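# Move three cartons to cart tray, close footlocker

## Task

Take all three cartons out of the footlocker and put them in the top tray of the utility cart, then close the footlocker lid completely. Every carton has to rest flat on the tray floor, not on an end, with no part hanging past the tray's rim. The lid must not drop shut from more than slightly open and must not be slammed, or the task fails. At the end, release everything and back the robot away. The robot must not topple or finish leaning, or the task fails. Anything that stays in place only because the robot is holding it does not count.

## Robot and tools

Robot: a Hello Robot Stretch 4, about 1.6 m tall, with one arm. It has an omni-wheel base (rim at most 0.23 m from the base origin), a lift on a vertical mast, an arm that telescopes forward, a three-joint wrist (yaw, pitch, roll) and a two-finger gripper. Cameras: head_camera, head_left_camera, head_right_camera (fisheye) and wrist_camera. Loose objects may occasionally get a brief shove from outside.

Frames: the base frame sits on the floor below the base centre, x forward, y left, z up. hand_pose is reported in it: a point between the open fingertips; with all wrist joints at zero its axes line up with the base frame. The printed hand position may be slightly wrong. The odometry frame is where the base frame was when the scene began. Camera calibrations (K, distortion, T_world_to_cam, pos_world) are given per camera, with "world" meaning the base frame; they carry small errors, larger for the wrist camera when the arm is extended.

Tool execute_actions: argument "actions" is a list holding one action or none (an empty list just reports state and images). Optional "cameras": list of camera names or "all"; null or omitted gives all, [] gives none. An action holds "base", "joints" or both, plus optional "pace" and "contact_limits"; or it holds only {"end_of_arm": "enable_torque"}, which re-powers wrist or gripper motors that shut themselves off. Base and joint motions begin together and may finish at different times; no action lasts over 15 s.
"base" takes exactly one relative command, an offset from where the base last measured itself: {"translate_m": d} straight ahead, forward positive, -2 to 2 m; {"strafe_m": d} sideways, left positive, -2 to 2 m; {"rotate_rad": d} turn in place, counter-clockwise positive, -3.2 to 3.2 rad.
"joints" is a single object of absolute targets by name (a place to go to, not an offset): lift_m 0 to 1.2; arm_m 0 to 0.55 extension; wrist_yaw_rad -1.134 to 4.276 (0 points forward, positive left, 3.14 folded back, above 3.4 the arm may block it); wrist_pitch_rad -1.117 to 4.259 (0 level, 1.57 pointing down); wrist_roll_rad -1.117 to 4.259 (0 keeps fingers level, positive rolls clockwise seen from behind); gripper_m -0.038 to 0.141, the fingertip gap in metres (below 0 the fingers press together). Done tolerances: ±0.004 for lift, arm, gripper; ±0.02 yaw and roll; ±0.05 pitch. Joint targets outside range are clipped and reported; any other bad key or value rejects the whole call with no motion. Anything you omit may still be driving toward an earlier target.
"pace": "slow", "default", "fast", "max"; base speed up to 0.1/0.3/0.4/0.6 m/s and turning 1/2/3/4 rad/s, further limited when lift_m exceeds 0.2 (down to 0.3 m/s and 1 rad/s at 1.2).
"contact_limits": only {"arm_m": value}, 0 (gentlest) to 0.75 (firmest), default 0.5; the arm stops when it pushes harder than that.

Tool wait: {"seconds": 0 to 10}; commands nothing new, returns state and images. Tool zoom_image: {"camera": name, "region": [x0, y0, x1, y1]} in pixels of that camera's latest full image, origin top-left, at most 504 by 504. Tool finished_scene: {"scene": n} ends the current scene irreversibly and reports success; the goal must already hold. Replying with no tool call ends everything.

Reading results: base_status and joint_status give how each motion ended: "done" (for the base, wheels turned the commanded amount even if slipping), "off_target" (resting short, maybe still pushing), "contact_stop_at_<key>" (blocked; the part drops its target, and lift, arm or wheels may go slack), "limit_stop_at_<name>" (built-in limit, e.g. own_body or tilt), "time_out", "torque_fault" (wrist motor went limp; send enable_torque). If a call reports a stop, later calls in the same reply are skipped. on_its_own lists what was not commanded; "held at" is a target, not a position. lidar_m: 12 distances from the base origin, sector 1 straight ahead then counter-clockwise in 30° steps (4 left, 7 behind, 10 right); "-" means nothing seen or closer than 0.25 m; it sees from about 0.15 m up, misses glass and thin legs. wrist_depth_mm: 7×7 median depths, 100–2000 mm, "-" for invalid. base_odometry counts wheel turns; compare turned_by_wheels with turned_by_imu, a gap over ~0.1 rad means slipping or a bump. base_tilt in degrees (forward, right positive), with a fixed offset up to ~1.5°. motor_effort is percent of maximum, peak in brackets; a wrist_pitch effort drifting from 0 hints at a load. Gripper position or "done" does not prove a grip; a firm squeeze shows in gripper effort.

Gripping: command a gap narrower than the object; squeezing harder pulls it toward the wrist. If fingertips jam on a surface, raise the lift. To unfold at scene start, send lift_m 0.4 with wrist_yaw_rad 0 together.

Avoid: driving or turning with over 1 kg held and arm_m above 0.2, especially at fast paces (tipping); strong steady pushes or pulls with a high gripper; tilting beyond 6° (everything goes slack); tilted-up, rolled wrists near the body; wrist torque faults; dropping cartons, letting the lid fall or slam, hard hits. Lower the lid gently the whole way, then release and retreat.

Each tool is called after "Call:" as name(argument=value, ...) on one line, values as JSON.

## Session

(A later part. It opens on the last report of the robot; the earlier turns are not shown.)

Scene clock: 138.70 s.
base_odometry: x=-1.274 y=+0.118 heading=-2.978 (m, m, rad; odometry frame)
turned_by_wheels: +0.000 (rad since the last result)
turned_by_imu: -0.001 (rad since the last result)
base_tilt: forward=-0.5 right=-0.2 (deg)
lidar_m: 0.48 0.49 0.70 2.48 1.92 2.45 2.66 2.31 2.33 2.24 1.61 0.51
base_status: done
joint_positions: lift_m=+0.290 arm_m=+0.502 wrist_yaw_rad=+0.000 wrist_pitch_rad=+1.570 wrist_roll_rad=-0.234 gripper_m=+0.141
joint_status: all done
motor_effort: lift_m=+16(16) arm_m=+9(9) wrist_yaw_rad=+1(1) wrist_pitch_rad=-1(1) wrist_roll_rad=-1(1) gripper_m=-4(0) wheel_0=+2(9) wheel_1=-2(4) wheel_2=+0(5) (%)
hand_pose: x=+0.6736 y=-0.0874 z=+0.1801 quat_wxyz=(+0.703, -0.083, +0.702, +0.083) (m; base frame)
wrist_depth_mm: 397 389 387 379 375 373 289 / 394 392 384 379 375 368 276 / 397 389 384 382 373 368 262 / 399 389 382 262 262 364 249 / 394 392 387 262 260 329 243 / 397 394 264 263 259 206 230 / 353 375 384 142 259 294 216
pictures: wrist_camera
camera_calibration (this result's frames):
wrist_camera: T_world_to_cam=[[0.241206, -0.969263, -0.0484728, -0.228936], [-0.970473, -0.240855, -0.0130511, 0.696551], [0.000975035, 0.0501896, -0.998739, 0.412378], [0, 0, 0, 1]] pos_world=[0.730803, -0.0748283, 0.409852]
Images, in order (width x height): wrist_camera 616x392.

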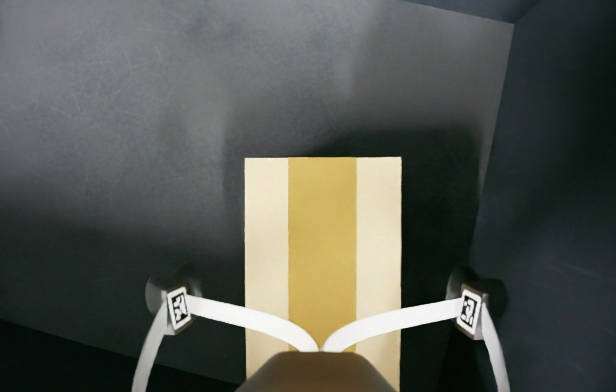

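Call:
execute_actions(actions=[{"joints":{"lift_m":0.21,"arm_m":0.493},"pace":"slow"}], cameras=[])

Call:
execute_actions(actions=[{"joints":{"gripper_m":0.06}}], cameras=[])

Call:
execute_actions(actions=[{"joints":{"lift_m":0.6}}], cameras=[])

Call:
execute_actions(actions=[{"joints":{"arm_m":0.1,"wrist_roll_rad":0}}], cameras=[])

Call:
execute_actions(actions=[{"base":{"rotate_rad":-2.36}}], cameras=[])

Call:
execute_actions(actions=[{"base":{"strafe_m":-0.103}}], cameras=[])

Call:
execute_actions(actions=[{"base":{"translate_m":1.865},"joints":{"lift_m":1.12},"pace":"fast"}], cameras=[])

Call:
execute_actions(actions=[{"joints":{"arm_m":0.5}}], cameras=["wrist_camera"])

Scene clock: 140.47 s.
base_odometry: x=-1.274 y=+0.118 heading=-2.978 (m, m, rad; odometry frame)
turned_by_wheels: +0.000 (rad since the last result)
turned_by_imu: -0.001 (rad since the last result)
base_tilt: forward=-0.5 right=-0.1 (deg)
lidar_m: 0.48 0.50 0.70 2.48 1.89 2.48 2.64 2.31 2.35 2.26 1.58 0.51
base_status: not commanded
joint_positions: lift_m=+0.210 arm_m=+0.495 wrist_yaw_rad=+0.000 wrist_pitch_rad=+1.570 wrist_roll_rad=-0.234 gripper_m=+0.141
joint_status: all done
motor_effort: lift_m=+14(16) arm_m=-9(12) wrist_yaw_rad=+1(0) wrist_pitch_rad=-1(1) wrist_roll_rad=-1(1) gripper_m=-3(1) wheel_0=+2(2) wheel_1=-2(2) wheel_2=+0(0) (%)
hand_pose: x=+0.6658 y=-0.0874 z=+0.1002 quat_wxyz=(+0.703, -0.083, +0.702, +0.083) (m; base frame)
wrist_depth_mm: 312 309 306 301 297 291 285 / 312 307 306 301 297 294 276 / 312 310 304 183 180 291 260 / 314 310 185 182 181 294 250 / 312 310 185 182 181 293 243 / 314 309 185 181 180 194 229 / 314 307 186 138 181 293 218
pictures: none
No camera images: the call's "cameras" was empty. Leave "cameras" out to get every camera's image.

Scene clock: 142.30 s.
base_odometry: x=-1.274 y=+0.118 heading=-2.978 (m, m, rad; odometry frame)
turned_by_wheels: +0.000 (rad since the last result)
turned_by_imu: -0.001 (rad since the last result)
base_tilt: forward=-0.5 right=-0.1 (deg)
lidar_m: 0.48 0.51 0.71 2.48 1.89 2.47 2.64 2.32 2.35 2.24 1.58 0.51
base_status: not commanded
joint_positions: lift_m=+0.210 arm_m=+0.495 wrist_yaw_rad=+0.000 wrist_pitch_rad=+1.570 wrist_roll_rad=-0.235 gripper_m=+0.060
joint_status: all done
motor_effort: lift_m=+18(18) arm_m=-9(9) wrist_yaw_rad=+0(1) wrist_pitch_rad=+0(1) wrist_roll_rad=-1(1) gripper_m=-20(23) wheel_0=+2(2) wheel_1=-2(2) wheel_2=+0(0) (%)
hand_pose: x=+0.6658 y=-0.0874 z=+0.1000 quat_wxyz=(+0.703, -0.083, +0.702, +0.083) (m; base frame)
wrist_depth_mm: 312 307 300 298 297 291 286 / 312 307 301 297 296 290 274 / 310 309 174 171 169 291 262 / 312 306 174 171 169 291 248 / 314 309 174 171 169 290 242 / 309 309 174 172 170 180 229 / 312 306 175 172 169 285 210
pictures: none
No camera images: the call's "cameras" was empty. Leave "cameras" out to get every camera's image.

Scene clock: 144.87 s.
base_odometry: x=-1.274 y=+0.118 heading=-2.978 (m, m, rad; odometry frame)
turned_by_wheels: +0.000 (rad since the last result)
turned_by_imu: -0.001 (rad since the last result)
base_tilt: forward=-0.6 right=-0.1 (deg)
lidar_m: 0.48 0.50 0.72 2.48 1.88 2.47 2.64 2.31 2.34 2.24 1.60 0.51
base_status: not commanded
joint_positions: lift_m=+0.599 arm_m=+0.495 wrist_yaw_rad=+0.000 wrist_pitch_rad=+1.570 wrist_roll_rad=-0.235 gripper_m=+0.060
joint_status: all done
motor_effort: lift_m=+27(29) arm_m=-9(9) wrist_yaw_rad=+1(1) wrist_pitch_rad=+0(0) wrist_roll_rad=-1(1) gripper_m=-24(25) wheel_0=+2(2) wheel_1=-2(2) wheel_2=+0(0) (%)
hand_pose: x=+0.6658 y=-0.0874 z=+0.4892 quat_wxyz=(+0.703, -0.083, +0.702, +0.083) (m; base frame)
wrist_depth_mm: 707 676 574 508 459 404 647 / 707 707 691 691 668 473 683 / 715 707 174 170 169 473 683 / 715 699 175 171 169 469 683 / 661 699 175 172 170 683 683 / 445 473 175 171 170 181 676 / 741 399 176 172 170 683 683
pictures: none
No camera images: the call's "cameras" was empty. Leave "cameras" out to get every camera's image.

Scene clock: 147.13 s.
base_odometry: x=-1.274 y=+0.118 heading=-2.978 (m, m, rad; odometry frame)
turned_by_wheels: +0.000 (rad since the last result)
turned_by_imu: -0.001 (rad since the last result)
base_tilt: forward=-0.5 right=-0.1 (deg)
lidar_m: 0.48 0.51 0.72 2.48 1.90 2.47 2.64 2.30 2.34 2.25 1.60 0.40
base_status: not commanded
joint_positions: lift_m=+0.599 arm_m=+0.102 wrist_yaw_rad=+0.000 wrist_pitch_rad=+1.570 wrist_roll_rad=+0.000 gripper_m=+0.060
joint_status: all done
motor_effort: lift_m=+27(27) arm_m=-9(13) wrist_yaw_rad=+2(0) wrist_pitch_rad=-1(1) wrist_roll_rad=+1(5) gripper_m=-19(23) wheel_0=+2(2) wheel_1=-2(2) wheel_2=+0(0) (%)
hand_pose: x=+0.2727 y=-0.0874 z=+0.4892 quat_wxyz=(+0.707, +0.000, +0.707, +0.000) (m; base frame)
wrist_depth_mm: 415 421 430 413 415 699 691 / 525 549 574 585 597 699 683 / 741 723 174 171 169 699 683 / 741 732 174 171 169 707 683 / 741 732 174 171 170 699 683 / 732 723 174 172 170 180 683 / 750 525 175 171 170 707 691
pictures: none
No camera images: the call's "cameras" was empty. Leave "cameras" out to get every camera's image.

Scene clock: 149.60 s.
base_odometry: x=-1.274 y=+0.118 heading=+0.945 (m, m, rad; odometry frame)
turned_by_wheels: -2.360 (rad since the last result)
turned_by_imu: -2.387 (rad since the last result)
base_tilt: forward=-0.5 right=-0.2 (deg)
lidar_m: 2.30 2.25 2.24 1.27 0.47 0.49 0.58 2.21 1.87 1.96 2.64 2.36
base_status: done
joint_positions: lift_m=+0.599 arm_m=+0.102 wrist_yaw_rad=+0.000 wrist_pitch_rad=+1.570 wrist_roll_rad=+0.000 gripper_m=+0.060
joint_status: not commanded
motor_effort: lift_m=+26(27) arm_m=-9(9) wrist_yaw_rad=+1(1) wrist_pitch_rad=+0(2) wrist_roll_rad=+1(2) gripper_m=-22(21) wheel_0=+0(10) wheel_1=+2(10) wheel_2=-1(10) (%)
hand_pose: x=+0.2728 y=-0.0874 z=+0.4892 quat_wxyz=(+0.707, +0.000, +0.707, +0.000) (m; base frame)
wrist_depth_mm: 741 732 715 707 715 691 699 / 732 732 732 715 707 683 691 / 741 715 174 171 169 691 699 / 750 723 174 171 169 691 691 / 741 732 174 171 170 699 683 / 741 723 174 172 170 180 691 / 732 530 175 171 170 699 691
pictures: none
No camera images: the call's "cameras" was empty. Leave "cameras" out to get every camera's image.

Scene clock: 151.07 s.
base_odometry: x=-1.191 y=+0.058 heading=+0.945 (m, m, rad; odometry frame)
turned_by_wheels: +0.000 (rad since the last result)
turned_by_imu: -0.001 (rad since the last result)
base_tilt: forward=-0.6 right=-0.2 (deg)
lidar_m: 2.29 2.33 2.33 1.37 0.56 0.55 0.65 2.35 1.79 1.90 2.57 2.58
base_status: done
joint_positions: lift_m=+0.599 arm_m=+0.102 wrist_yaw_rad=+0.000 wrist_pitch_rad=+1.570 wrist_roll_rad=+0.000 gripper_m=+0.060
joint_status: not commanded
motor_effort: lift_m=+27(26) arm_m=-9(9) wrist_yaw_rad=+1(0) wrist_pitch_rad=-1(0) wrist_roll_rad=+2(2) gripper_m=-24(20) wheel_0=-3(7) wheel_1=+1(10) wheel_2=-1(2) (%)
hand_pose: x=+0.2728 y=-0.0874 z=+0.4892 quat_wxyz=(+0.707, +0.000, +0.707, +0.000) (m; base frame)
wrist_depth_mm: 732 723 723 707 699 699 683 / 741 741 723 707 715 699 683 / 732 732 174 171 169 691 683 / 741 732 174 171 169 699 691 / 741 732 174 172 169 699 683 / 741 732 174 172 170 180 691 / 741 525 175 171 170 699 691
pictures: none
No camera images: the call's "cameras" was empty. Leave "cameras" out to get every camera's image.

Scene clock: 157.10 s.
base_odometry: x=-0.098 y=+1.569 heading=+0.945 (m, m, rad; odometry frame)
turned_by_wheels: +0.000 (rad since the last result)
turned_by_imu: -0.002 (rad since the last result)
base_tilt: forward=-0.6 right=-0.1 (deg)
lidar_m: 0.33 1.01 1.01 1.17 2.05 2.17 2.20 2.94 2.50 1.42 0.64 0.36
base_status: done
joint_positions: lift_m=+1.120 arm_m=+0.102 wrist_yaw_rad=+0.000 wrist_pitch_rad=+1.570 wrist_roll_rad=+0.000 gripper_m=+0.060
joint_status: all done
motor_effort: lift_m=+26(27) arm_m=-8(9) wrist_yaw_rad=+0(1) wrist_pitch_rad=+0(1) wrist_roll_rad=+2(1) gripper_m=-24(24) wheel_0=+0(6) wheel_1=+0(6) wheel_2=+0(12) (%)
hand_pose: x=+0.2727 y=-0.0874 z=+1.0092 quat_wxyz=(+0.707, +0.000, +0.707, +0.000) (m; base frame)
wrist_depth_mm: 976 1205 442 439 433 427 421 / 1098 1281 436 430 418 424 424 / 1255 1255 174 171 169 991 1182 / 1281 1281 173 171 169 1205 1182 / 1281 1281 174 171 169 1229 1205 / 1255 1255 175 171 170 181 1205 / 1281 1281 175 171 170 1229 1205
pictures: none
No camera images: the call's "cameras" was empty. Leave "cameras" out to get every camera's image.

Scene clock: 159.40 s.
base_odometry: x=-0.098 y=+1.569 heading=+0.945 (m, m, rad; odometry frame)
turned_by_wheels: +0.000 (rad since the last result)
turned_by_imu: -0.001 (rad since the last result)
base_tilt: forward=-0.6 right=-0.1 (deg)
lidar_m: 0.44 1.02 1.01 1.18 2.03 2.15 2.20 2.93 2.52 1.44 0.64 0.45
base_status: not commanded
joint_positions: lift_m=+1.120 arm_m=+0.498 wrist_yaw_rad=+0.000 wrist_pitch_rad=+1.570 wrist_roll_rad=+0.000 gripper_m=+0.060
joint_status: all done
motor_effort: lift_m=+26(26) arm_m=+9(7) wrist_yaw_rad=+1(0) wrist_pitch_rad=+1(3) wrist_roll_rad=+1(1) gripper_m=-23(20) wheel_0=+0(0) wheel_1=+0(0) wheel_2=+0(0) (%)
hand_pose: x=+0.6697 y=-0.0874 z=+1.0092 quat_wxyz=(+0.708, +0.000, +0.707, +0.000) (m; base frame)
wrist_depth_mm: 668 842 433 433 427 399 389 / 768 976 439 436 433 427 421 / 904 1205 174 171 169 424 421 / 1042 1255 174 171 169 312 307 / 1255 1281 174 171 169 310 309 / 1281 1281 174 172 170 180 307 / 1281 1255 175 171 170 309 309
pictures: wrist_camera
camera_calibration (this result's frames):
wrist_camera: T_world_to_cam=[[0.00975672, -0.998767, -0.0486689, -0.0351757], [-0.999867, -0.00910981, -0.0134962, 0.743985], [0.0130362, 0.0487942, -0.998724, 1.23227], [0, 0, 0, 1]] pos_world=[0.728166, -0.0884822, 1.23902]
Images, in order (width x height): wrist_camera 616x392.

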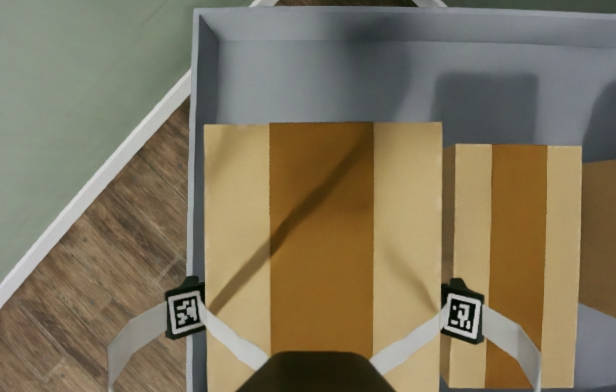

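Call:
execute_actions(actions=[{"base":{"strafe_m":0.015},"pace":"slow"}], cameras=[])

Call:
execute_actions(actions=[{"joints":{"lift_m":0.987},"pace":"slow"}], cameras=[])

Call:
execute_actions(actions=[{"joints":{"gripper_m":0.141}}], cameras=[])

Call:
execute_actions(actions=[{"joints":{"lift_m":1.06}}], cameras=["wrist_camera"])

Call:
execute_actions(actions=[{"base":{"translate_m":-1.9},"joints":{"arm_m":0.1},"pace":"fast"}], cameras=["head_camera"])

Call:
execute_actions(actions=[{"base":{"rotate_rad":2.36},"joints":{"lift_m":0.9}}], cameras=[])

Call:
execute_actions(actions=[{"base":{"strafe_m":0.158},"joints":{"arm_m":0.54,"wrist_pitch_rad":1.0,"gripper_m":0.08},"pace":"fast"}], cameras=[])

Call:
execute_actions(actions=[{"base":{"translate_m":0.237}}], cameras=[])

Call:
execute_actions(actions=[{"joints":{"lift_m":0.865},"pace":"slow"}], cameras=["wrist_camera"])

Scene clock: 160.70 s.
base_odometry: x=-0.111 y=+1.578 heading=+0.945 (m, m, rad; odometry frame)
turned_by_wheels: +0.000 (rad since the last result)
turned_by_imu: +0.000 (rad since the last result)
base_tilt: forward=-0.6 right=-0.1 (deg)
lidar_m: 0.43 1.00 1.01 1.15 2.03 2.15 2.19 2.96 2.55 1.45 0.63 0.47
base_status: done
joint_positions: lift_m=+1.120 arm_m=+0.498 wrist_yaw_rad=+0.000 wrist_pitch_rad=+1.570 wrist_roll_rad=+0.000 gripper_m=+0.060
joint_status: not commanded
motor_effort: lift_m=+26(26) arm_m=+9(9) wrist_yaw_rad=+0(1) wrist_pitch_rad=+0(1) wrist_roll_rad=+2(1) gripper_m=-23(23) wheel_0=+0(6) wheel_1=+1(6) wheel_2=+0(2) (%)
hand_pose: x=+0.6697 y=-0.0874 z=+1.0092 quat_wxyz=(+0.708, +0.000, +0.707, +0.000) (m; base frame)
wrist_depth_mm: 661 842 436 433 424 399 392 / 732 960 439 436 430 427 421 / 878 1160 174 171 169 424 421 / 1042 1281 174 171 169 310 306 / 1255 1255 174 171 170 312 307 / 1255 1255 174 172 170 180 307 / 1336 1255 175 171 170 310 307
pictures: none
No camera images: the call's "cameras" was empty. Leave "cameras" out to get every camera's image.

Scene clock: 162.63 s.
base_odometry: x=-0.111 y=+1.578 heading=+0.945 (m, m, rad; odometry frame)
turned_by_wheels: +0.000 (rad since the last result)
turned_by_imu: -0.001 (rad since the last result)
base_tilt: forward=-0.5 right=-0.1 (deg)
lidar_m: 0.44 1.01 1.00 1.18 2.02 2.12 2.19 2.93 2.55 1.44 0.62 0.46
base_status: not commanded
joint_positions: lift_m=+0.987 arm_m=+0.498 wrist_yaw_rad=+0.000 wrist_pitch_rad=+1.570 wrist_roll_rad=+0.000 gripper_m=+0.060
joint_status: all done
motor_effort: lift_m=+17(26) arm_m=+9(9) wrist_yaw_rad=+1(0) wrist_pitch_rad=+0(0) wrist_roll_rad=+1(1) gripper_m=-23(24) wheel_0=+0(1) wheel_1=+1(1) wheel_2=+0(0) (%)
hand_pose: x=+0.6697 y=-0.0874 z=+0.8769 quat_wxyz=(+0.708, +0.000, +0.707, +0.000) (m; base frame)
wrist_depth_mm: 654 732 306 304 301 296 293 / 732 842 306 304 298 297 293 / 891 991 173 171 169 296 203 / 1060 1118 174 171 169 289 204 / 1118 1118 174 172 170 286 202 / 1138 1118 175 172 170 180 200 / 1118 283 175 171 170 278 186
pictures: none
No camera images: the call's "cameras" was empty. Leave "cameras" out to get every camera's image.

Scene clock: 164.47 s.
base_odometry: x=-0.111 y=+1.578 heading=+0.945 (m, m, rad; odometry frame)
turned_by_wheels: +0.000 (rad since the last result)
turned_by_imu: -0.001 (rad since the last result)
base_tilt: forward=-0.5 right=-0.1 (deg)
lidar_m: 0.44 1.01 1.00 1.17 2.03 2.14 2.19 2.95 2.52 1.44 0.63 0.47
base_status: not commanded
joint_positions: lift_m=+0.987 arm_m=+0.498 wrist_yaw_rad=+0.000 wrist_pitch_rad=+1.570 wrist_roll_rad=+0.000 gripper_m=+0.141
joint_status: all done
motor_effort: lift_m=+18(18) arm_m=+9(9) wrist_yaw_rad=+1(1) wrist_pitch_rad=-2(4) wrist_roll_rad=+2(1) gripper_m=-1(23) wheel_0=+0(0) wheel_1=+1(1) wheel_2=+0(0) (%)
hand_pose: x=+0.6695 y=-0.0874 z=+0.8769 quat_wxyz=(+0.707, +0.000, +0.707, +0.000) (m; base frame)
wrist_depth_mm: 661 732 307 303 303 297 296 / 732 842 309 304 301 300 296 / 854 991 306 187 185 297 203 / 1025 1138 190 187 185 289 202 / 1138 1138 190 187 185 285 202 / 1118 1138 190 186 185 206 199 / 1118 1138 189 142 185 277 196
pictures: none
No camera images: the call's "cameras" was empty. Leave "cameras" out to get every camera's image.

Scene clock: 165.73 s.
base_odometry: x=-0.111 y=+1.578 heading=+0.945 (m, m, rad; odometry frame)
turned_by_wheels: +0.000 (rad since the last result)
turned_by_imu: -0.001 (rad since the last result)
base_tilt: forward=-0.6 right=-0.2 (deg)
lidar_m: 0.44 1.00 1.01 1.17 2.02 2.15 2.20 2.96 2.54 1.43 0.63 0.47
base_status: not commanded
joint_positions: lift_m=+1.060 arm_m=+0.498 wrist_yaw_rad=+0.000 wrist_pitch_rad=+1.570 wrist_roll_rad=+0.000 gripper_m=+0.141
joint_status: all done
motor_effort: lift_m=+25(26) arm_m=+9(9) wrist_yaw_rad=+0(1) wrist_pitch_rad=-2(2) wrist_roll_rad=+1(1) gripper_m=-1(1) wheel_0=+0(0) wheel_1=+1(1) wheel_2=+0(0) (%)
hand_pose: x=+0.6695 y=-0.0874 z=+0.9494 quat_wxyz=(+0.707, +0.000, +0.707, +0.000) (m; base frame)
wrist_depth_mm: 668 820 379 375 373 368 362 / 741 946 379 377 375 368 364 / 866 1160 368 375 370 366 251 / 1042 1205 336 260 258 289 251 / 1205 1205 336 258 257 286 251 / 1229 1182 262 259 256 206 251 / 1229 1205 375 142 258 278 251
pictures: wrist_camera
camera_calibration (this result's frames):
wrist_camera: T_world_to_cam=[[0.00955108, -0.998769, -0.0486759, -0.037944], [-0.999878, -0.00893929, -0.0127709, 0.742296], [0.01232, 0.0487919, -0.998733, 1.17295], [0, 0, 0, 1]] pos_world=[0.728118, -0.0884922, 1.1791]
Images, in order (width x height): wrist_camera 616x392.

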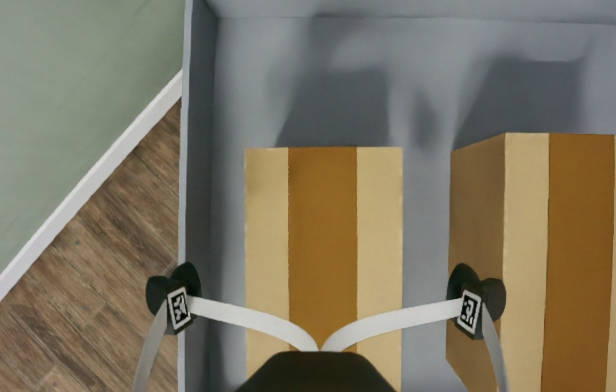

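Scene clock: 172.77 s.
base_odometry: x=-1.224 y=+0.038 heading=+0.945 (m, m, rad; odometry frame)
turned_by_wheels: +0.000 (rad since the last result)
turned_by_imu: -0.004 (rad since the last result)
base_tilt: forward=-0.5 right=-0.2 (deg)
lidar_m: 2.34 2.32 2.32 1.33 0.52 0.50 0.62 2.28 1.81 1.87 2.62 2.61
base_status: done
joint_positions: lift_m=+1.060 arm_m=+0.102 wrist_yaw_rad=+0.000 wrist_pitch_rad=+1.570 wrist_roll_rad=+0.000 gripper_m=+0.141
joint_status: all done
motor_effort: lift_m=+24(25) arm_m=-9(6) wrist_yaw_rad=+2(0) wrist_pitch_rad=-1(2) wrist_roll_rad=+2(2) gripper_m=-1(0) wheel_0=+0(3) wheel_1=+0(7) wheel_2=+0(6) (%)
hand_pose: x=+0.2726 y=-0.0874 z=+0.9494 quat_wxyz=(+0.707, +0.000, +0.707, +0.000) (m; base frame)
wrist_depth_mm: 1205 1205 1182 1182 1182 1160 1138 / 1229 1205 1182 1205 1160 1160 1138 / 1205 1205 1205 1205 1160 1160 1138 / 1229 1205 1205 1160 1160 1160 1118 / 1255 1229 1182 960 1160 1160 1138 / 1229 1182 991 960 1160 206 1138 / 1229 1182 1205 142 1182 1160 1118
pictures: head_camera
Images, in order (width x height): head_camera 420x560.

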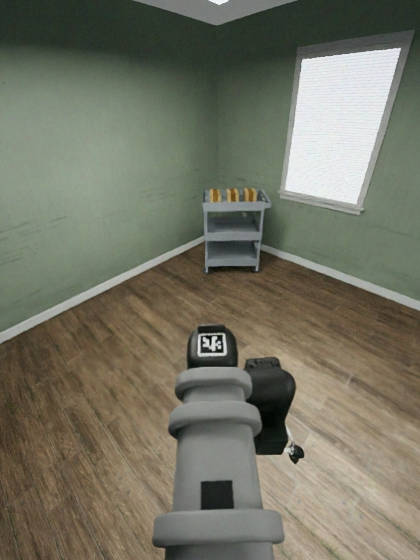

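Scene clock: 175.70 s.
base_odometry: x=-1.224 y=+0.038 heading=-2.979 (m, m, rad; odometry frame)
turned_by_wheels: +2.360 (rad since the last result)
turned_by_imu: +2.384 (rad since the last result)
base_tilt: forward=-0.5 right=-0.1 (deg)
lidar_m: 0.53 0.53 1.59 2.38 1.80 2.28 2.60 2.33 2.35 2.32 1.64 0.55
base_status: done
joint_positions: lift_m=+0.900 arm_m=+0.102 wrist_yaw_rad=+0.000 wrist_pitch_rad=+1.570 wrist_roll_rad=+0.000 gripper_m=+0.141
joint_status: all done
motor_effort: lift_m=+17(23) arm_m=-9(9) wrist_yaw_rad=+1(2) wrist_pitch_rad=-1(1) wrist_roll_rad=+1(1) gripper_m=-1(0) wheel_0=-1(2) wheel_1=-2(10) wheel_2=-1(10) (%)
hand_pose: x=+0.2727 y=-0.0874 z=+0.7900 quat_wxyz=(+0.707, +0.000, +0.707, +0.000) (m; base frame)
wrist_depth_mm: 809 1025 1008 1008 960 976 1008 / 1042 854 842 878 788 991 960 / 1042 1025 1025 1008 1025 991 991 / 1042 1042 1008 1025 1008 991 976 / 1042 1042 1042 878 1008 976 991 / 1025 1042 809 798 976 206 991 / 1042 1060 809 142 1008 976 991
pictures: none
No camera images: the call's "cameras" was empty. Leave "cameras" out to get every camera's image.

Scene clock: 177.70 s.
base_odometry: x=-1.198 y=-0.118 heading=-2.979 (m, m, rad; odometry frame)
turned_by_wheels: +0.000 (rad since the last result)
turned_by_imu: -0.001 (rad since the last result)
base_tilt: forward=-0.5 right=-0.2 (deg)
lidar_m: 0.50 0.55 1.59 2.22 1.64 2.12 2.62 2.45 2.46 2.50 1.63 0.54
base_status: done
joint_positions: lift_m=+0.900 arm_m=+0.538 wrist_yaw_rad=+0.000 wrist_pitch_rad=+1.001 wrist_roll_rad=+0.000 gripper_m=+0.080
joint_status: all done
motor_effort: lift_m=+17(17) arm_m=+9(6) wrist_yaw_rad=-1(3) wrist_pitch_rad=-4(8) wrist_roll_rad=+1(1) gripper_m=-3(1) wheel_0=+2(9) wheel_1=-2(8) wheel_2=-1(4) (%)
hand_pose: x=+0.8650 y=-0.0874 z=+0.8356 quat_wxyz=(+0.877, +0.000, +0.480, +0.000) (m; base frame)
wrist_depth_mm: 392 389 384 384 384 387 384 / 436 439 424 418 418 413 404 / 452 449 442 442 445 436 439 / 539 508 512 504 500 504 500 / 904 597 580 591 585 580 603 / 1078 732 202 691 196 676 976 / 1008 741 946 141 917 759 917
pictures: none
No camera images: the call's "cameras" was empty. Leave "cameras" out to get every camera's image.

Scene clock: 179.93 s.
base_odometry: x=-1.432 y=-0.156 heading=-2.979 (m, m, rad; odometry frame)
turned_by_wheels: +0.000 (rad since the last result)
turned_by_imu: -0.001 (rad since the last result)
base_tilt: forward=-0.6 right=-0.1 (deg)
lidar_m: 0.29 0.31 1.25 2.23 1.76 2.10 2.83 2.62 2.60 2.50 0.41 0.27
base_status: done
joint_positions: lift_m=+0.900 arm_m=+0.538 wrist_yaw_rad=+0.000 wrist_pitch_rad=+1.001 wrist_roll_rad=+0.000 gripper_m=+0.080
joint_status: not commanded
motor_effort: lift_m=+17(17) arm_m=+9(9) wrist_yaw_rad=+0(1) wrist_pitch_rad=-4(4) wrist_roll_rad=+1(1) gripper_m=-2(2) wheel_0=+1(13) wheel_1=+2(3) wheel_2=-1(7) (%)
hand_pose: x=+0.8650 y=-0.0874 z=+0.8356 quat_wxyz=(+0.877, +0.000, +0.480, +0.000) (m; base frame)
wrist_depth_mm: 132 131 129 129 129 129 - / 150 151 151 151 150 149 148 / 181 181 181 180 180 178 177 / 226 225 224 224 221 221 221 / 300 297 293 291 290 291 293 / 300 303 200 282 195 279 281 / 340 332 342 141 322 320 327
pictures: none
No camera images: the call's "cameras" was empty. Leave "cameras" out to get every camera's image.

Scene clock: 181.07 s.
base_odometry: x=-1.432 y=-0.156 heading=-2.979 (m, m, rad; odometry frame)
turned_by_wheels: +0.000 (rad since the last result)
turned_by_imu: +0.000 (rad since the last result)
base_tilt: forward=-0.5 right=-0.1 (deg)
lidar_m: 0.28 0.30 1.28 2.23 1.79 2.10 2.84 2.62 2.61 2.48 0.44 0.28
base_status: not commanded
joint_positions: lift_m=+0.865 arm_m=+0.538 wrist_yaw_rad=+0.000 wrist_pitch_rad=+1.001 wrist_roll_rad=+0.000 gripper_m=+0.080
joint_status: all done
motor_effort: lift_m=+15(16) arm_m=+9(9) wrist_yaw_rad=+1(0) wrist_pitch_rad=-4(4) wrist_roll_rad=+1(1) gripper_m=-4(3) wheel_0=+1(1) wheel_1=+2(1) wheel_2=-1(1) (%)
hand_pose: x=+0.8650 y=-0.0874 z=+0.8007 quat_wxyz=(+0.877, +0.000, +0.480, +0.000) (m; base frame)
wrist_depth_mm: 132 131 130 129 129 130 - / 151 151 151 151 150 149 149 / 180 180 181 180 180 178 177 / 227 224 224 223 223 220 220 / 301 297 293 276 291 291 290 / 268 266 201 254 196 252 253 / 322 312 322 140 300 300 310
pictures: wrist_camera
camera_calibration (this result's frames):
wrist_camera: T_world_to_cam=[[0.0343362, -0.998764, -0.0359239, -0.0786702], [-0.835366, -0.00894978, -0.549621, 1.2234], [0.54862, 0.0488815, -0.834641, 0.426794], [0, 0, 0, 1]] pos_world=[0.790538, -0.0884862, 1.0258]
Images, in order (width x height): wrist_camera 616x392.

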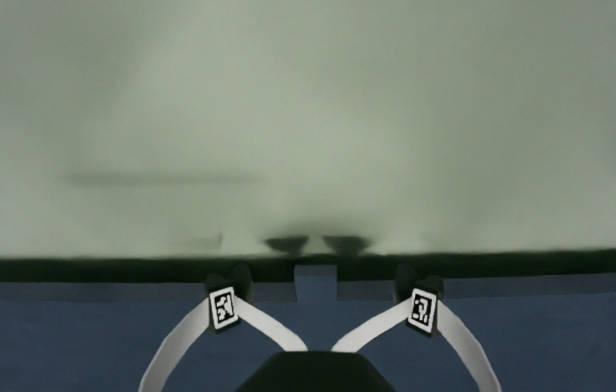

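Call:
execute_actions(actions=[{"base":{"strafe_m":0.004},"joints":{"lift_m":0.856,"arm_m":0.545},"pace":"slow"}], cameras=[])

Call:
execute_actions(actions=[{"joints":{"gripper_m":-0.03}}], cameras=["wrist_camera"])

Call:
execute_actions(actions=[{"base":{"translate_m":-0.05},"joints":{"lift_m":0.862},"pace":"slow"}], cameras=[])

Call:
execute_actions(actions=[{"joints":{"arm_m":0.48,"lift_m":0.866},"pace":"slow"}], cameras=["wrist_camera"])

Scene clock: 181.97 s.
base_odometry: x=-1.431 y=-0.160 heading=-2.978 (m, m, rad; odometry frame)
turned_by_wheels: +0.000 (rad since the last result)
turned_by_imu: +0.000 (rad since the last result)
base_tilt: forward=-0.6 right=-0.2 (deg)
lidar_m: 0.29 0.29 1.26 2.24 1.78 2.10 2.83 2.63 2.59 2.50 0.43 0.29
base_status: done
joint_positions: lift_m=+0.857 arm_m=+0.543 wrist_yaw_rad=+0.000 wrist_pitch_rad=+1.001 wrist_roll_rad=+0.000 gripper_m=+0.080
joint_status: all done
motor_effort: lift_m=+14(16) arm_m=+9(12) wrist_yaw_rad=+3(1) wrist_pitch_rad=-3(4) wrist_roll_rad=+2(1) gripper_m=+0(6) wheel_0=-2(3) wheel_1=+3(7) wheel_2=+0(3) (%)
hand_pose: x=+0.8700 y=-0.0875 z=+0.7919 quat_wxyz=(+0.877, +0.000, +0.480, +0.000) (m; base frame)
wrist_depth_mm: 126 125 124 124 123 124 - / 144 144 144 145 144 143 142 / 173 174 173 173 172 171 170 / 216 214 213 213 213 212 211 / 287 282 279 279 278 278 279 / 262 257 201 246 196 240 242 / 304 294 301 139 286 285 293
pictures: none
No camera images: the call's "cameras" was empty. Leave "cameras" out to get every camera's image.

Scene clock: 183.77 s.
base_odometry: x=-1.431 y=-0.160 heading=-2.979 (m, m, rad; odometry frame)
turned_by_wheels: +0.000 (rad since the last result)
turned_by_imu: -0.001 (rad since the last result)
base_tilt: forward=-0.5 right=-0.1 (deg)
lidar_m: 0.29 0.29 1.27 2.24 1.79 2.10 2.84 2.63 2.60 2.49 0.44 0.27
base_status: not commanded
joint_positions: lift_m=+0.856 arm_m=+0.543 wrist_yaw_rad=+0.000 wrist_pitch_rad=+1.010 wrist_roll_rad=+0.000 gripper_m=-0.029
joint_status: all done
on_its_own: wrist_pitch_rad is at rest, and its effort (-29) is outside its rest range (-23 to +23)
motor_effort: lift_m=+21(21) arm_m=+9(9) wrist_yaw_rad=+0(3) wrist_pitch_rad=-29(30) wrist_roll_rad=+1(1) gripper_m=-24(26) wheel_0=-1(1) wheel_1=+2(2) wheel_2=+0(0) (%)
hand_pose: x=+0.8678 y=-0.0874 z=+0.7899 quat_wxyz=(+0.875, +0.000, +0.484, +0.000) (m; base frame)
wrist_depth_mm: 128 128 126 126 126 126 - / 147 147 148 147 147 146 146 / 177 177 178 177 176 175 175 / 224 223 221 220 220 219 219 / 303 297 296 276 294 291 290 / 248 241 182 209 183 227 229 / 293 270 294 155 272 154 285
pictures: wrist_camera
camera_calibration (this result's frames):
wrist_camera: T_world_to_cam=[[0.0339686, -0.998766, -0.0362227, -0.0786099], [-0.840178, -0.00890934, -0.542238, 1.21816], [0.541246, 0.0488526, -0.839444, 0.426394], [0, 0, 0, 1]] pos_world=[0.795361, -0.0884903, 1.01562]
Images, in order (width x height): wrist_camera 616x392.

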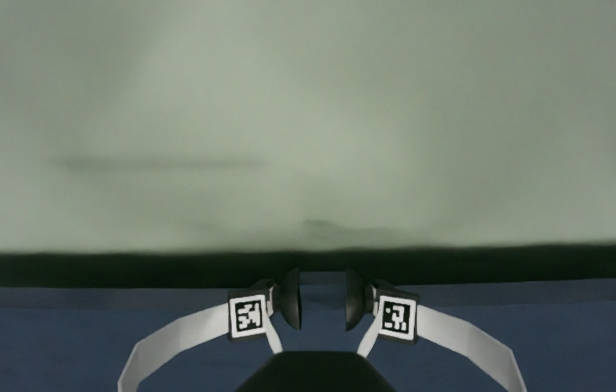

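Scene clock: 185.47 s.
base_odometry: x=-1.382 y=-0.152 heading=-2.979 (m, m, rad; odometry frame)
turned_by_wheels: +0.000 (rad since the last result)
turned_by_imu: -0.001 (rad since the last result)
base_tilt: forward=-0.6 right=-0.1 (deg)
lidar_m: 0.32 0.35 1.33 2.24 1.77 2.11 2.78 2.59 2.62 2.49 0.50 0.33
base_status: done
joint_positions: lift_m=+0.861 arm_m=+0.543 wrist_yaw_rad=+0.000 wrist_pitch_rad=+1.005 wrist_roll_rad=+0.000 gripper_m=-0.029
joint_status: all done
motor_effort: lift_m=+29(33) arm_m=+9(9) wrist_yaw_rad=+2(1) wrist_pitch_rad=-14(41) wrist_roll_rad=+1(1) gripper_m=-23(24) wheel_0=-1(9) wheel_1=-2(4) wheel_2=+1(5) (%)
hand_pose: x=+0.8691 y=-0.0874 z=+0.7961 quat_wxyz=(+0.876, +0.000, +0.481, +0.000) (m; base frame)
wrist_depth_mm: 182 181 179 179 178 180 181 / 208 208 209 208 208 207 205 / 250 250 251 250 250 248 247 / 315 312 310 310 309 307 304 / 418 413 413 384 410 407 407 / 246 244 182 217 183 231 231 / 329 289 330 155 301 217 322
pictures: none
No camera images: the call's "cameras" was empty. Leave "cameras" out to get every camera's image.

Scene clock: 187.37 s.
base_odometry: x=-1.382 y=-0.152 heading=-2.979 (m, m, rad; odometry frame)
turned_by_wheels: +0.000 (rad since the last result)
turned_by_imu: -0.001 (rad since the last result)
base_tilt: forward=-0.5 right=-0.2 (deg)
lidar_m: 0.33 0.35 1.36 2.23 1.76 2.09 2.79 2.60 2.60 2.49 0.51 0.33
base_status: not commanded
joint_positions: lift_m=+0.865 arm_m=+0.482 wrist_yaw_rad=+0.000 wrist_pitch_rad=+1.004 wrist_roll_rad=+0.000 gripper_m=-0.029
joint_status: all done
motor_effort: lift_m=+28(31) arm_m=-9(8) wrist_yaw_rad=+2(3) wrist_pitch_rad=-12(25) wrist_roll_rad=+1(1) gripper_m=-24(23) wheel_0=-1(1) wheel_1=-2(2) wheel_2=+1(2) (%)
hand_pose: x=+0.8075 y=-0.0874 z=+0.8002 quat_wxyz=(+0.877, +0.000, +0.481, +0.000) (m; base frame)
wrist_depth_mm: 249 249 246 246 244 246 249 / 285 287 287 287 286 283 283 / 342 345 345 343 343 340 338 / 433 430 424 427 424 421 421 / 580 569 564 535 569 554 530 / 250 245 181 217 183 232 248 / 436 351 459 156 392 155 492
pictures: wrist_camera
camera_calibration (this result's frames):
wrist_camera: T_world_to_cam=[[0.033909, -0.998776, -0.0360175, -0.0763436], [-0.836873, -0.00867475, -0.547328, 1.17449], [0.546346, 0.0487014, -0.836143, 0.460998], [0, 0, 0, 1]] pos_world=[0.733626, -0.0885129, 1.02554]
Images, in order (width x height): wrist_camera 616x392.

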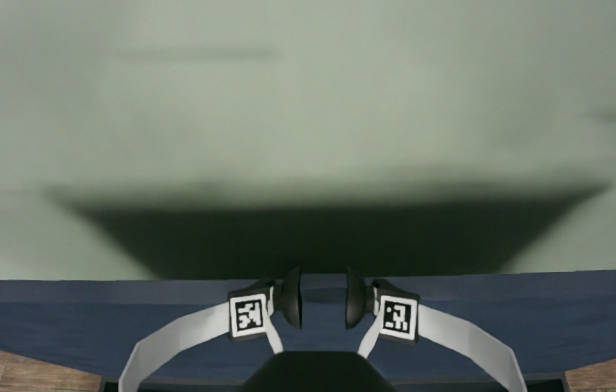

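Call:
execute_actions(actions=[{"joints":{"arm_m":0.399,"lift_m":0.856},"pace":"slow"}], cameras=[])

Call:
execute_actions(actions=[{"joints":{"arm_m":0.321,"lift_m":0.835},"pace":"slow"}], cameras=[])

Call:
execute_actions(actions=[{"joints":{"arm_m":0.284,"lift_m":0.819},"pace":"slow"}], cameras=[])

Call:
execute_actions(actions=[{"joints":{"arm_m":0.248,"lift_m":0.801},"pace":"slow"}], cameras=["wrist_camera"])

Scene clock: 189.60 s.
base_odometry: x=-1.382 y=-0.152 heading=-2.979 (m, m, rad; odometry frame)
turned_by_wheels: +0.000 (rad since the last result)
turned_by_imu: -0.001 (rad since the last result)
base_tilt: forward=-0.5 right=-0.1 (deg)
lidar_m: 0.33 0.36 1.33 2.24 1.76 2.11 2.80 2.59 2.61 2.50 0.52 0.35
base_status: not commanded
joint_positions: lift_m=+0.856 arm_m=+0.401 wrist_yaw_rad=-0.001 wrist_pitch_rad=+1.001 wrist_roll_rad=+0.000 gripper_m=-0.029
joint_status: all done
motor_effort: lift_m=+16(27) arm_m=-9(9) wrist_yaw_rad=+5(3) wrist_pitch_rad=-5(16) wrist_roll_rad=+1(1) gripper_m=-22(25) wheel_0=-1(1) wheel_1=-2(2) wheel_2=+1(1) (%)
hand_pose: x=+0.7270 y=-0.0876 z=+0.7916 quat_wxyz=(+0.877, +0.000, +0.480, +0.000) (m; base frame)
wrist_depth_mm: 340 338 336 336 332 336 332 / 387 387 389 387 389 387 384 / 462 466 466 462 462 459 459 / 580 580 574 569 574 564 574 / 759 778 759 707 699 715 707 / 296 286 182 224 182 240 343 / 976 654 878 156 788 154 676
pictures: none
No camera images: the call's "cameras" was empty. Leave "cameras" out to get every camera's image.

Scene clock: 191.67 s.
base_odometry: x=-1.382 y=-0.152 heading=-2.979 (m, m, rad; odometry frame)
turned_by_wheels: +0.000 (rad since the last result)
turned_by_imu: -0.001 (rad since the last result)
base_tilt: forward=-0.5 right=-0.1 (deg)
lidar_m: 0.31 0.36 1.33 2.24 1.76 2.12 2.79 2.59 2.59 2.51 0.53 0.33
base_status: not commanded
joint_positions: lift_m=+0.835 arm_m=+0.323 wrist_yaw_rad=-0.001 wrist_pitch_rad=+1.005 wrist_roll_rad=+0.000 gripper_m=-0.029
joint_status: all done
motor_effort: lift_m=+22(22) arm_m=-10(13) wrist_yaw_rad=+3(9) wrist_pitch_rad=-16(29) wrist_roll_rad=+1(1) gripper_m=-28(27) wheel_0=-1(1) wheel_1=-2(2) wheel_2=-1(1) (%)
hand_pose: x=+0.6482 y=-0.0876 z=+0.7695 quat_wxyz=(+0.876, +0.000, +0.482, +0.000) (m; base frame)
wrist_depth_mm: 427 424 424 421 421 424 418 / 492 492 492 492 488 488 484 / 585 591 591 591 585 580 580 / 732 741 732 741 723 732 723 / 931 917 904 917 917 904 842 / 1008 723 182 205 184 732 668 / 931 627 891 904 866 155 647
pictures: none
No camera images: the call's "cameras" was empty. Leave "cameras" out to get every camera's image.

Scene clock: 193.17 s.
base_odometry: x=-1.382 y=-0.152 heading=-2.979 (m, m, rad; odometry frame)
turned_by_wheels: +0.000 (rad since the last result)
turned_by_imu: -0.001 (rad since the last result)
base_tilt: forward=-0.5 right=-0.1 (deg)
lidar_m: 0.34 0.35 1.35 2.22 1.76 2.13 2.79 2.58 2.58 2.50 0.50 0.34
base_status: not commanded
joint_positions: lift_m=+0.819 arm_m=+0.286 wrist_yaw_rad=-0.001 wrist_pitch_rad=+1.004 wrist_roll_rad=+0.000 gripper_m=-0.029
joint_status: all done
motor_effort: lift_m=+21(21) arm_m=-10(9) wrist_yaw_rad=+4(12) wrist_pitch_rad=-12(16) wrist_roll_rad=+1(1) gripper_m=-26(29) wheel_0=-1(1) wheel_1=-2(2) wheel_2=-2(1) (%)
hand_pose: x=+0.6116 y=-0.0876 z=+0.7538 quat_wxyz=(+0.877, +0.000, +0.481, +0.000) (m; base frame)
wrist_depth_mm: 466 466 462 459 459 469 462 / 539 539 539 539 544 539 535 / 640 640 647 647 640 627 634 / 809 798 809 798 788 809 788 / 960 931 609 517 439 362 627 / 976 723 181 204 183 759 668 / 917 609 866 135 842 156 627
pictures: none
No camera images: the call's "cameras" was empty. Leave "cameras" out to get every camera's image.

Scene clock: 194.67 s.
base_odometry: x=-1.382 y=-0.152 heading=-2.979 (m, m, rad; odometry frame)
turned_by_wheels: +0.000 (rad since the last result)
turned_by_imu: -0.001 (rad since the last result)
base_tilt: forward=-0.5 right=-0.1 (deg)
lidar_m: 0.33 0.35 1.33 2.23 1.76 2.09 2.77 2.58 2.61 2.50 0.50 0.35
base_status: not commanded
joint_positions: lift_m=+0.801 arm_m=+0.250 wrist_yaw_rad=+0.000 wrist_pitch_rad=+1.004 wrist_roll_rad=+0.000 gripper_m=-0.029
joint_status: all done
motor_effort: lift_m=+23(23) arm_m=-11(10) wrist_yaw_rad=+3(15) wrist_pitch_rad=-11(12) wrist_roll_rad=+1(1) gripper_m=-26(24) wheel_0=-1(2) wheel_1=-2(2) wheel_2=-2(3) (%)
hand_pose: x=+0.5758 y=-0.0875 z=+0.7357 quat_wxyz=(+0.877, +0.000, +0.481, +0.000) (m; base frame)
wrist_depth_mm: 504 504 500 504 500 508 504 / 580 574 580 585 580 574 574 / 699 699 699 699 707 691 691 / 866 866 891 878 866 854 878 / 343 334 319 304 289 267 258 / 960 715 181 208 184 768 676 / 917 591 842 135 831 156 634
pictures: wrist_camera
camera_calibration (this result's frames):
wrist_camera: T_world_to_cam=[[0.0337002, -0.998783, -0.036007, -0.0707327], [-0.836703, -0.00849025, -0.547591, 0.945401], [0.546619, 0.0485811, -0.835971, 0.533352], [0, 0, 0, 1]] pos_world=[0.501863, -0.0885308, 0.961013]
Images, in order (width x height): wrist_camera 616x392.

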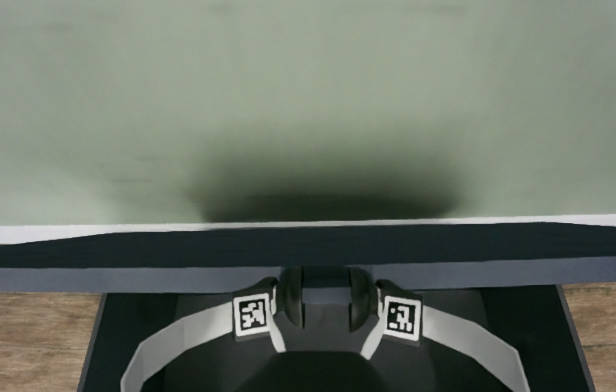

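Slight tension; bias arm +5 mm.

Call:
execute_actions(actions=[{"joints":{"arm_m":0.218,"lift_m":0.778},"pace":"slow"}], cameras=[])

Call:
execute_actions(actions=[{"joints":{"arm_m":0.186,"lift_m":0.753},"pace":"slow"}], cameras=[])

Call:
execute_actions(actions=[{"joints":{"arm_m":0.13,"lift_m":0.696},"pace":"slow"}], cameras=[])

Call:
execute_actions(actions=[{"joints":{"arm_m":0.084,"lift_m":0.63},"pace":"slow"}], cameras=["wrist_camera"])

Scene clock: 196.17 s.
base_odometry: x=-1.382 y=-0.152 heading=-2.979 (m, m, rad; odometry frame)
turned_by_wheels: +0.000 (rad since the last result)
turned_by_imu: -0.001 (rad since the last result)
base_tilt: forward=-0.5 right=-0.2 (deg)
lidar_m: 0.33 0.35 1.36 2.24 1.77 2.11 2.79 2.58 2.59 2.50 0.48 0.35
base_status: not commanded
joint_positions: lift_m=+0.778 arm_m=+0.220 wrist_yaw_rad=-0.003 wrist_pitch_rad=+1.003 wrist_roll_rad=+0.000 gripper_m=-0.029
joint_status: all done
motor_effort: lift_m=+18(24) arm_m=-9(15) wrist_yaw_rad=+10(18) wrist_pitch_rad=-11(13) wrist_roll_rad=+1(1) gripper_m=-22(24) wheel_0=-1(1) wheel_1=-2(2) wheel_2=-4(4) (%)
hand_pose: x=+0.5454 y=-0.0878 z=+0.7131 quat_wxyz=(+0.877, +0.001, +0.481, -0.001) (m; base frame)
wrist_depth_mm: 539 539 535 530 530 535 535 / 621 615 621 621 621 609 603 / 732 741 750 741 732 732 741 / 917 866 866 891 854 831 831 / 301 293 283 274 263 251 242 / 946 683 182 211 183 759 627 / 878 597 831 154 820 154 591
pictures: none
No camera images: the call's "cameras" was empty. Leave "cameras" out to get every camera's image.

Scene clock: 197.57 s.
base_odometry: x=-1.382 y=-0.152 heading=-2.979 (m, m, rad; odometry frame)
turned_by_wheels: +0.000 (rad since the last result)
turned_by_imu: -0.001 (rad since the last result)
base_tilt: forward=-0.5 right=-0.1 (deg)
lidar_m: 0.33 0.35 1.36 2.23 1.75 2.10 2.79 2.59 2.59 2.50 0.48 0.35
base_status: not commanded
joint_positions: lift_m=+0.753 arm_m=+0.188 wrist_yaw_rad=-0.002 wrist_pitch_rad=+1.003 wrist_roll_rad=+0.000 gripper_m=-0.029
joint_status: all done
motor_effort: lift_m=+19(20) arm_m=-10(8) wrist_yaw_rad=+8(25) wrist_pitch_rad=-10(23) wrist_roll_rad=+2(1) gripper_m=-26(22) wheel_0=-1(1) wheel_1=-1(1) wheel_2=-5(6) (%)
hand_pose: x=+0.5136 y=-0.0878 z=+0.6881 quat_wxyz=(+0.877, +0.000, +0.481, -0.001) (m; base frame)
wrist_depth_mm: 569 574 569 569 569 569 569 / 647 661 661 654 661 654 654 / 798 778 788 788 788 788 788 / 931 627 585 549 517 480 469 / 278 273 266 258 251 242 236 / 904 676 181 203 182 768 591 / 842 597 820 153 798 154 591
pictures: none
No camera images: the call's "cameras" was empty. Leave "cameras" out to get every camera's image.

Scene clock: 199.33 s.
base_odometry: x=-1.382 y=-0.152 heading=-2.979 (m, m, rad; odometry frame)
turned_by_wheels: +0.001 (rad since the last result)
turned_by_imu: +0.000 (rad since the last result)
base_tilt: forward=-0.5 right=-0.1 (deg)
lidar_m: 0.33 0.34 1.33 2.23 1.78 2.12 2.79 2.59 2.61 2.51 0.51 0.36
base_status: not commanded
joint_positions: lift_m=+0.696 arm_m=+0.132 wrist_yaw_rad=+0.003 wrist_pitch_rad=+0.999 wrist_roll_rad=+0.000 gripper_m=-0.029
joint_status: all done
motor_effort: lift_m=+20(21) arm_m=-11(11) wrist_yaw_rad=-7(24) wrist_pitch_rad=+1(30) wrist_roll_rad=+1(1) gripper_m=-24(24) wheel_0=-1(1) wheel_1=+0(1) wheel_2=+1(6) (%)
hand_pose: x=+0.4592 y=-0.0870 z=+0.6315 quat_wxyz=(+0.878, -0.001, +0.479, +0.001) (m; base frame)
wrist_depth_mm: 640 634 634 627 615 634 621 / 732 723 732 732 715 715 715 / 878 809 809 798 798 627 798 / 387 375 366 357 351 340 332 / 254 250 248 243 238 234 230 / 564 668 181 206 183 768 585 / 554 591 768 154 741 433 597
pictures: none
No camera images: the call's "cameras" was empty. Leave "cameras" out to get every camera's image.

Scene clock: 200.97 s.
base_odometry: x=-1.382 y=-0.152 heading=-2.978 (m, m, rad; odometry frame)
turned_by_wheels: +0.000 (rad since the last result)
turned_by_imu: -0.001 (rad since the last result)
base_tilt: forward=-0.5 right=-0.1 (deg)
lidar_m: 0.34 0.36 1.34 2.24 1.76 2.09 2.77 2.59 2.61 2.50 0.51 0.37
base_status: not commanded
joint_positions: lift_m=+0.630 arm_m=+0.086 wrist_yaw_rad=+0.003 wrist_pitch_rad=+0.998 wrist_roll_rad=+0.000 gripper_m=-0.029
joint_status: all done
motor_effort: lift_m=+20(20) arm_m=-11(11) wrist_yaw_rad=-6(15) wrist_pitch_rad=+5(37) wrist_roll_rad=+0(1) gripper_m=-24(27) wheel_0=+0(1) wheel_1=+0(1) wheel_2=+1(4) (%)
hand_pose: x=+0.4135 y=-0.0870 z=+0.5658 quat_wxyz=(+0.878, -0.001, +0.479, +0.001) (m; base frame)
wrist_depth_mm: 691 676 676 676 668 676 668 / 798 759 759 750 759 723 715 / 477 462 442 430 418 404 399 / 322 319 309 303 297 291 286 / 244 240 239 236 231 227 224 / 517 683 182 202 182 741 597 / 504 603 707 151 691 153 591
pictures: wrist_camera
camera_calibration (this result's frames):
wrist_camera: T_world_to_cam=[[0.0369316, -0.998676, -0.0358177, -0.0723425], [-0.833625, -0.0110225, -0.55222, 0.717739], [0.551094, 0.0502529, -0.832929, 0.476561], [0, 0, 0, 1]] pos_world=[0.338367, -0.088284, 0.790701]
Images, in order (width x height): wrist_camera 616x392.

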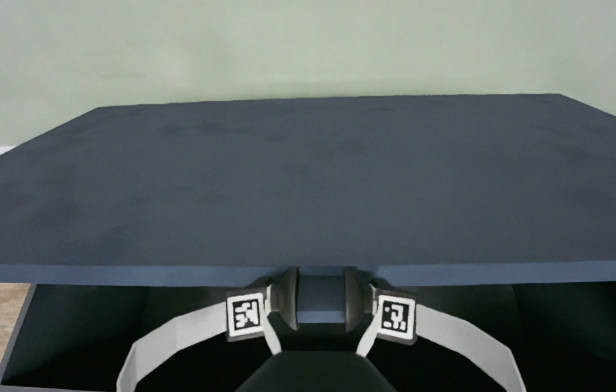

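Call:
execute_actions(actions=[{"joints":{"arm_m":0.053,"lift_m":0.557},"pace":"slow"}], cameras=[])

Call:
execute_actions(actions=[{"joints":{"arm_m":0.032,"lift_m":0.479},"pace":"slow"}], cameras=[])

Call:
execute_actions(actions=[{"joints":{"arm_m":0.025,"lift_m":0.42},"pace":"slow"}], cameras=["wrist_camera"])

Scene clock: 202.57 s.
base_odometry: x=-1.382 y=-0.152 heading=-2.978 (m, m, rad; odometry frame)
turned_by_wheels: +0.000 (rad since the last result)
turned_by_imu: -0.001 (rad since the last result)
base_tilt: forward=-0.5 right=-0.1 (deg)
lidar_m: 0.35 0.35 1.34 2.23 1.76 2.11 2.79 2.60 2.61 2.50 0.48 0.38
base_status: not commanded
joint_positions: lift_m=+0.557 arm_m=+0.054 wrist_yaw_rad=-0.001 wrist_pitch_rad=+1.007 wrist_roll_rad=+0.000 gripper_m=-0.029
joint_status: all done
motor_effort: lift_m=+17(19) arm_m=-7(10) wrist_yaw_rad=+4(6) wrist_pitch_rad=-21(21) wrist_roll_rad=+0(1) gripper_m=-22(26) wheel_0=+0(0) wheel_1=+0(0) wheel_2=+1(1) (%)
hand_pose: x=+0.3793 y=-0.0876 z=+0.4917 quat_wxyz=(+0.876, +0.000, +0.483, +0.000) (m; base frame)
wrist_depth_mm: 723 707 699 699 691 676 668 / 508 473 449 442 427 418 410 / 364 351 342 338 330 325 315 / 289 281 276 274 267 263 256 / 238 235 232 229 226 221 220 / 504 683 182 206 183 654 585 / 439 353 373 147 355 154 377
pictures: none
No camera images: the call's "cameras" was empty. Leave "cameras" out to get every camera's image.

Scene clock: 204.10 s.
base_odometry: x=-1.382 y=-0.152 heading=-2.978 (m, m, rad; odometry frame)
turned_by_wheels: +0.000 (rad since the last result)
turned_by_imu: -0.001 (rad since the last result)
base_tilt: forward=-0.6 right=-0.1 (deg)
lidar_m: 0.35 0.34 1.35 2.24 1.76 2.10 2.80 2.58 2.60 2.49 0.49 0.37
base_status: not commanded
joint_positions: lift_m=+0.479 arm_m=+0.033 wrist_yaw_rad=-0.001 wrist_pitch_rad=+1.008 wrist_roll_rad=+0.000 gripper_m=-0.029
joint_status: all done
on_its_own: wrist_pitch_rad is at rest, and its effort (-25) is outside its rest range (-23 to +23)
motor_effort: lift_m=+17(16) arm_m=-7(6) wrist_yaw_rad=+5(5) wrist_pitch_rad=-25(26) wrist_roll_rad=+2(1) gripper_m=-21(24) wheel_0=+1(1) wheel_1=+0(0) wheel_2=+0(1) (%)
hand_pose: x=+0.3578 y=-0.0876 z=+0.4134 quat_wxyz=(+0.876, +0.000, +0.483, -0.001) (m; base frame)
wrist_depth_mm: 455 439 433 421 413 397 392 / 373 364 353 345 338 330 327 / 312 306 298 293 286 281 278 / 266 263 257 253 249 246 242 / 235 231 228 224 224 222 220 / 357 300 182 208 183 297 282 / 574 317 525 148 427 153 539
pictures: none
No camera images: the call's "cameras" was empty. Leave "cameras" out to get every camera's image.

Scene clock: 205.47 s.
base_odometry: x=-1.382 y=-0.152 heading=-2.978 (m, m, rad; odometry frame)
turned_by_wheels: +0.000 (rad since the last result)
turned_by_imu: -0.001 (rad since the last result)
base_tilt: forward=-0.6 right=-0.1 (deg)
lidar_m: 0.34 0.33 1.36 2.22 1.75 2.10 2.80 2.59 2.60 2.51 0.50 0.36
base_status: not commanded
joint_positions: lift_m=+0.420 arm_m=+0.026 wrist_yaw_rad=-0.001 wrist_pitch_rad=+1.009 wrist_roll_rad=+0.000 gripper_m=-0.029
joint_status: all done
on_its_own: wrist_pitch_rad is at rest, and its effort (-26) is outside its rest range (-23 to +23)
motor_effort: lift_m=+17(18) arm_m=-7(9) wrist_yaw_rad=+5(6) wrist_pitch_rad=-26(26) wrist_roll_rad=+1(1) gripper_m=-23(21) wheel_0=+0(1) wheel_1=+0(0) wheel_2=+0(0) (%)
hand_pose: x=+0.3508 y=-0.0876 z=+0.3544 quat_wxyz=(+0.876, +0.000, +0.483, -0.001) (m; base frame)
wrist_depth_mm: 373 366 362 349 343 332 329 / 329 320 312 304 300 294 291 / 285 281 276 272 266 262 259 / 254 250 248 244 239 236 235 / 234 231 228 222 223 219 216 / 256 277 182 211 182 265 265 / 539 436 517 148 480 286 500
pictures: wrist_camera
camera_calibration (this result's frames):
wrist_camera: T_world_to_cam=[[0.0325043, -0.998817, -0.0361795, -0.0765611], [-0.839498, -0.00763972, -0.543309, 0.547884], [0.542389, 0.0480325, -0.838753, 0.339935], [0, 0, 0, 1]] pos_world=[0.278059, -0.0886127, 0.580022]
Images, in order (width x height): wrist_camera 616x392.

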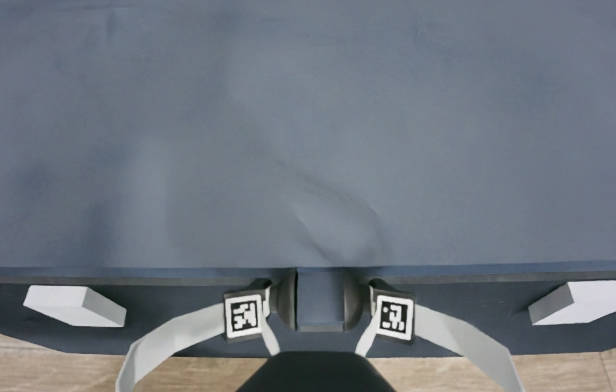

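Call:
execute_actions(actions=[{"joints":{"arm_m":0.013,"lift_m":0.412,"gripper_m":0.08},"pace":"slow"}], cameras=["wrist_camera"])

Call:
execute_actions(actions=[{"base":{"translate_m":-0.35}}], cameras=["wrist_camera","head_camera"])

Scene clock: 209.30 s.
base_odometry: x=-1.382 y=-0.152 heading=-2.978 (m, m, rad; odometry frame)
turned_by_wheels: +0.000 (rad since the last result)
turned_by_imu: -0.001 (rad since the last result)
base_tilt: forward=-0.6 right=-0.1 (deg)
lidar_m: 0.34 0.36 1.35 2.22 1.75 2.08 2.78 2.58 2.60 2.50 0.50 0.36
base_status: not commanded
joint_positions: lift_m=+0.412 arm_m=+0.014 wrist_yaw_rad=-0.002 wrist_pitch_rad=+1.004 wrist_roll_rad=+0.000 gripper_m=+0.080
joint_status: all done
motor_effort: lift_m=+18(18) arm_m=-8(12) wrist_yaw_rad=+7(10) wrist_pitch_rad=-14(25) wrist_roll_rad=+2(1) gripper_m=-1(25) wheel_0=+0(1) wheel_1=+0(0) wheel_2=+1(1) (%)
hand_pose: x=+0.3399 y=-0.0877 z=+0.3470 quat_wxyz=(+0.877, +0.000, +0.481, -0.001) (m; base frame)
wrist_depth_mm: 379 366 362 357 351 340 334 / 334 327 319 314 307 301 300 / 294 290 283 279 276 272 270 / 266 260 256 253 250 246 244 / 245 242 237 235 234 233 230 / 343 330 196 294 196 296 276 / 530 525 517 141 500 496 500
pictures: wrist_camera
camera_calibration (this result's frames):
wrist_camera: T_world_to_cam=[[0.0320987, -0.998835, -0.0360398, -0.0764739], [-0.837254, -0.00717776, -0.546767, 0.535202], [0.545872, 0.047725, -0.836508, 0.337653], [0, 0, 0, 1]] pos_world=[0.266239, -0.0886578, 0.572325]
Images, in order (width x height): wrist_camera 616x392.

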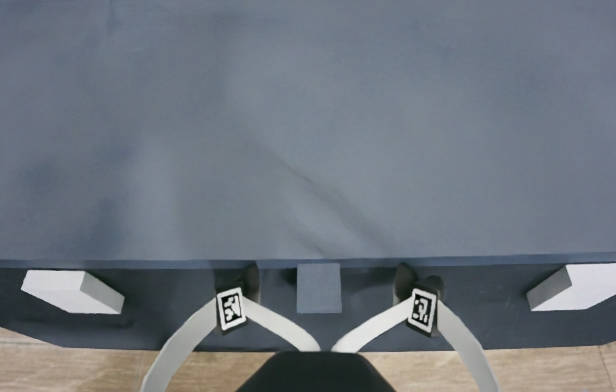

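Scene clock: 211.93 s.
base_odometry: x=-1.037 y=-0.095 heading=-2.979 (m, m, rad; odometry frame)
turned_by_wheels: +0.000 (rad since the last result)
turned_by_imu: -0.001 (rad since the last result)
base_tilt: forward=-0.6 right=-0.1 (deg)
lidar_m: 0.68 0.72 1.83 2.23 1.56 2.13 2.44 2.33 2.34 2.51 1.88 0.73
base_status: done
joint_positions: lift_m=+0.412 arm_m=+0.014 wrist_yaw_rad=+0.000 wrist_pitch_rad=+1.001 wrist_roll_rad=+0.000 gripper_m=+0.080
joint_status: not commanded
motor_effort: lift_m=+18(18) arm_m=-8(8) wrist_yaw_rad=+2(7) wrist_pitch_rad=-5(14) wrist_roll_rad=+2(1) gripper_m=-5(3) wheel_0=-2(8) wheel_1=+0(3) wheel_2=+0(16) (%)
hand_pose: x=+0.3409 y=-0.0874 z=+0.3475 quat_wxyz=(+0.877, +0.000, +0.480, +0.000) (m; base frame)
wrist_depth_mm: 484 469 473 473 469 477 473 / 866 554 559 549 554 544 539 / 788 661 661 668 661 647 691 / 699 691 683 676 661 647 647 / 640 634 615 609 603 591 585 / 580 580 202 574 196 549 535 / 539 530 521 141 512 500 504
pictures: head_camera, wrist_camera
camera_calibration (this result's frames):
wrist_camera: T_world_to_cam=[[0.0339964, -0.998776, -0.0359322, -0.0768892], [-0.835499, -0.0086726, -0.549424, 0.536445], [0.54844, 0.0486997, -0.834771, 0.336152], [0, 0, 0, 1]] pos_world=[0.266454, -0.0885131, 0.572582]
Images, in order (width x height): head_camera 420x560, wrist_camera 616x392.

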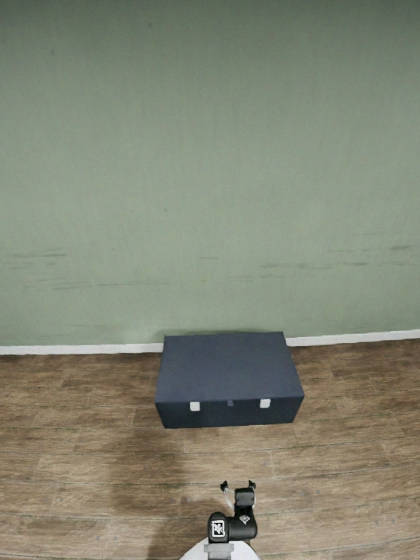

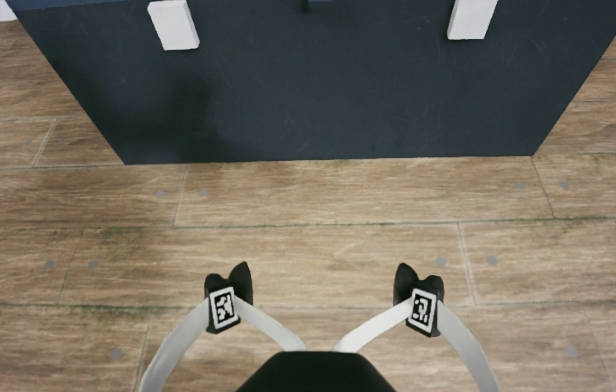

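Call:
finished_scene(scene=2)

The scene is finished: the task was done.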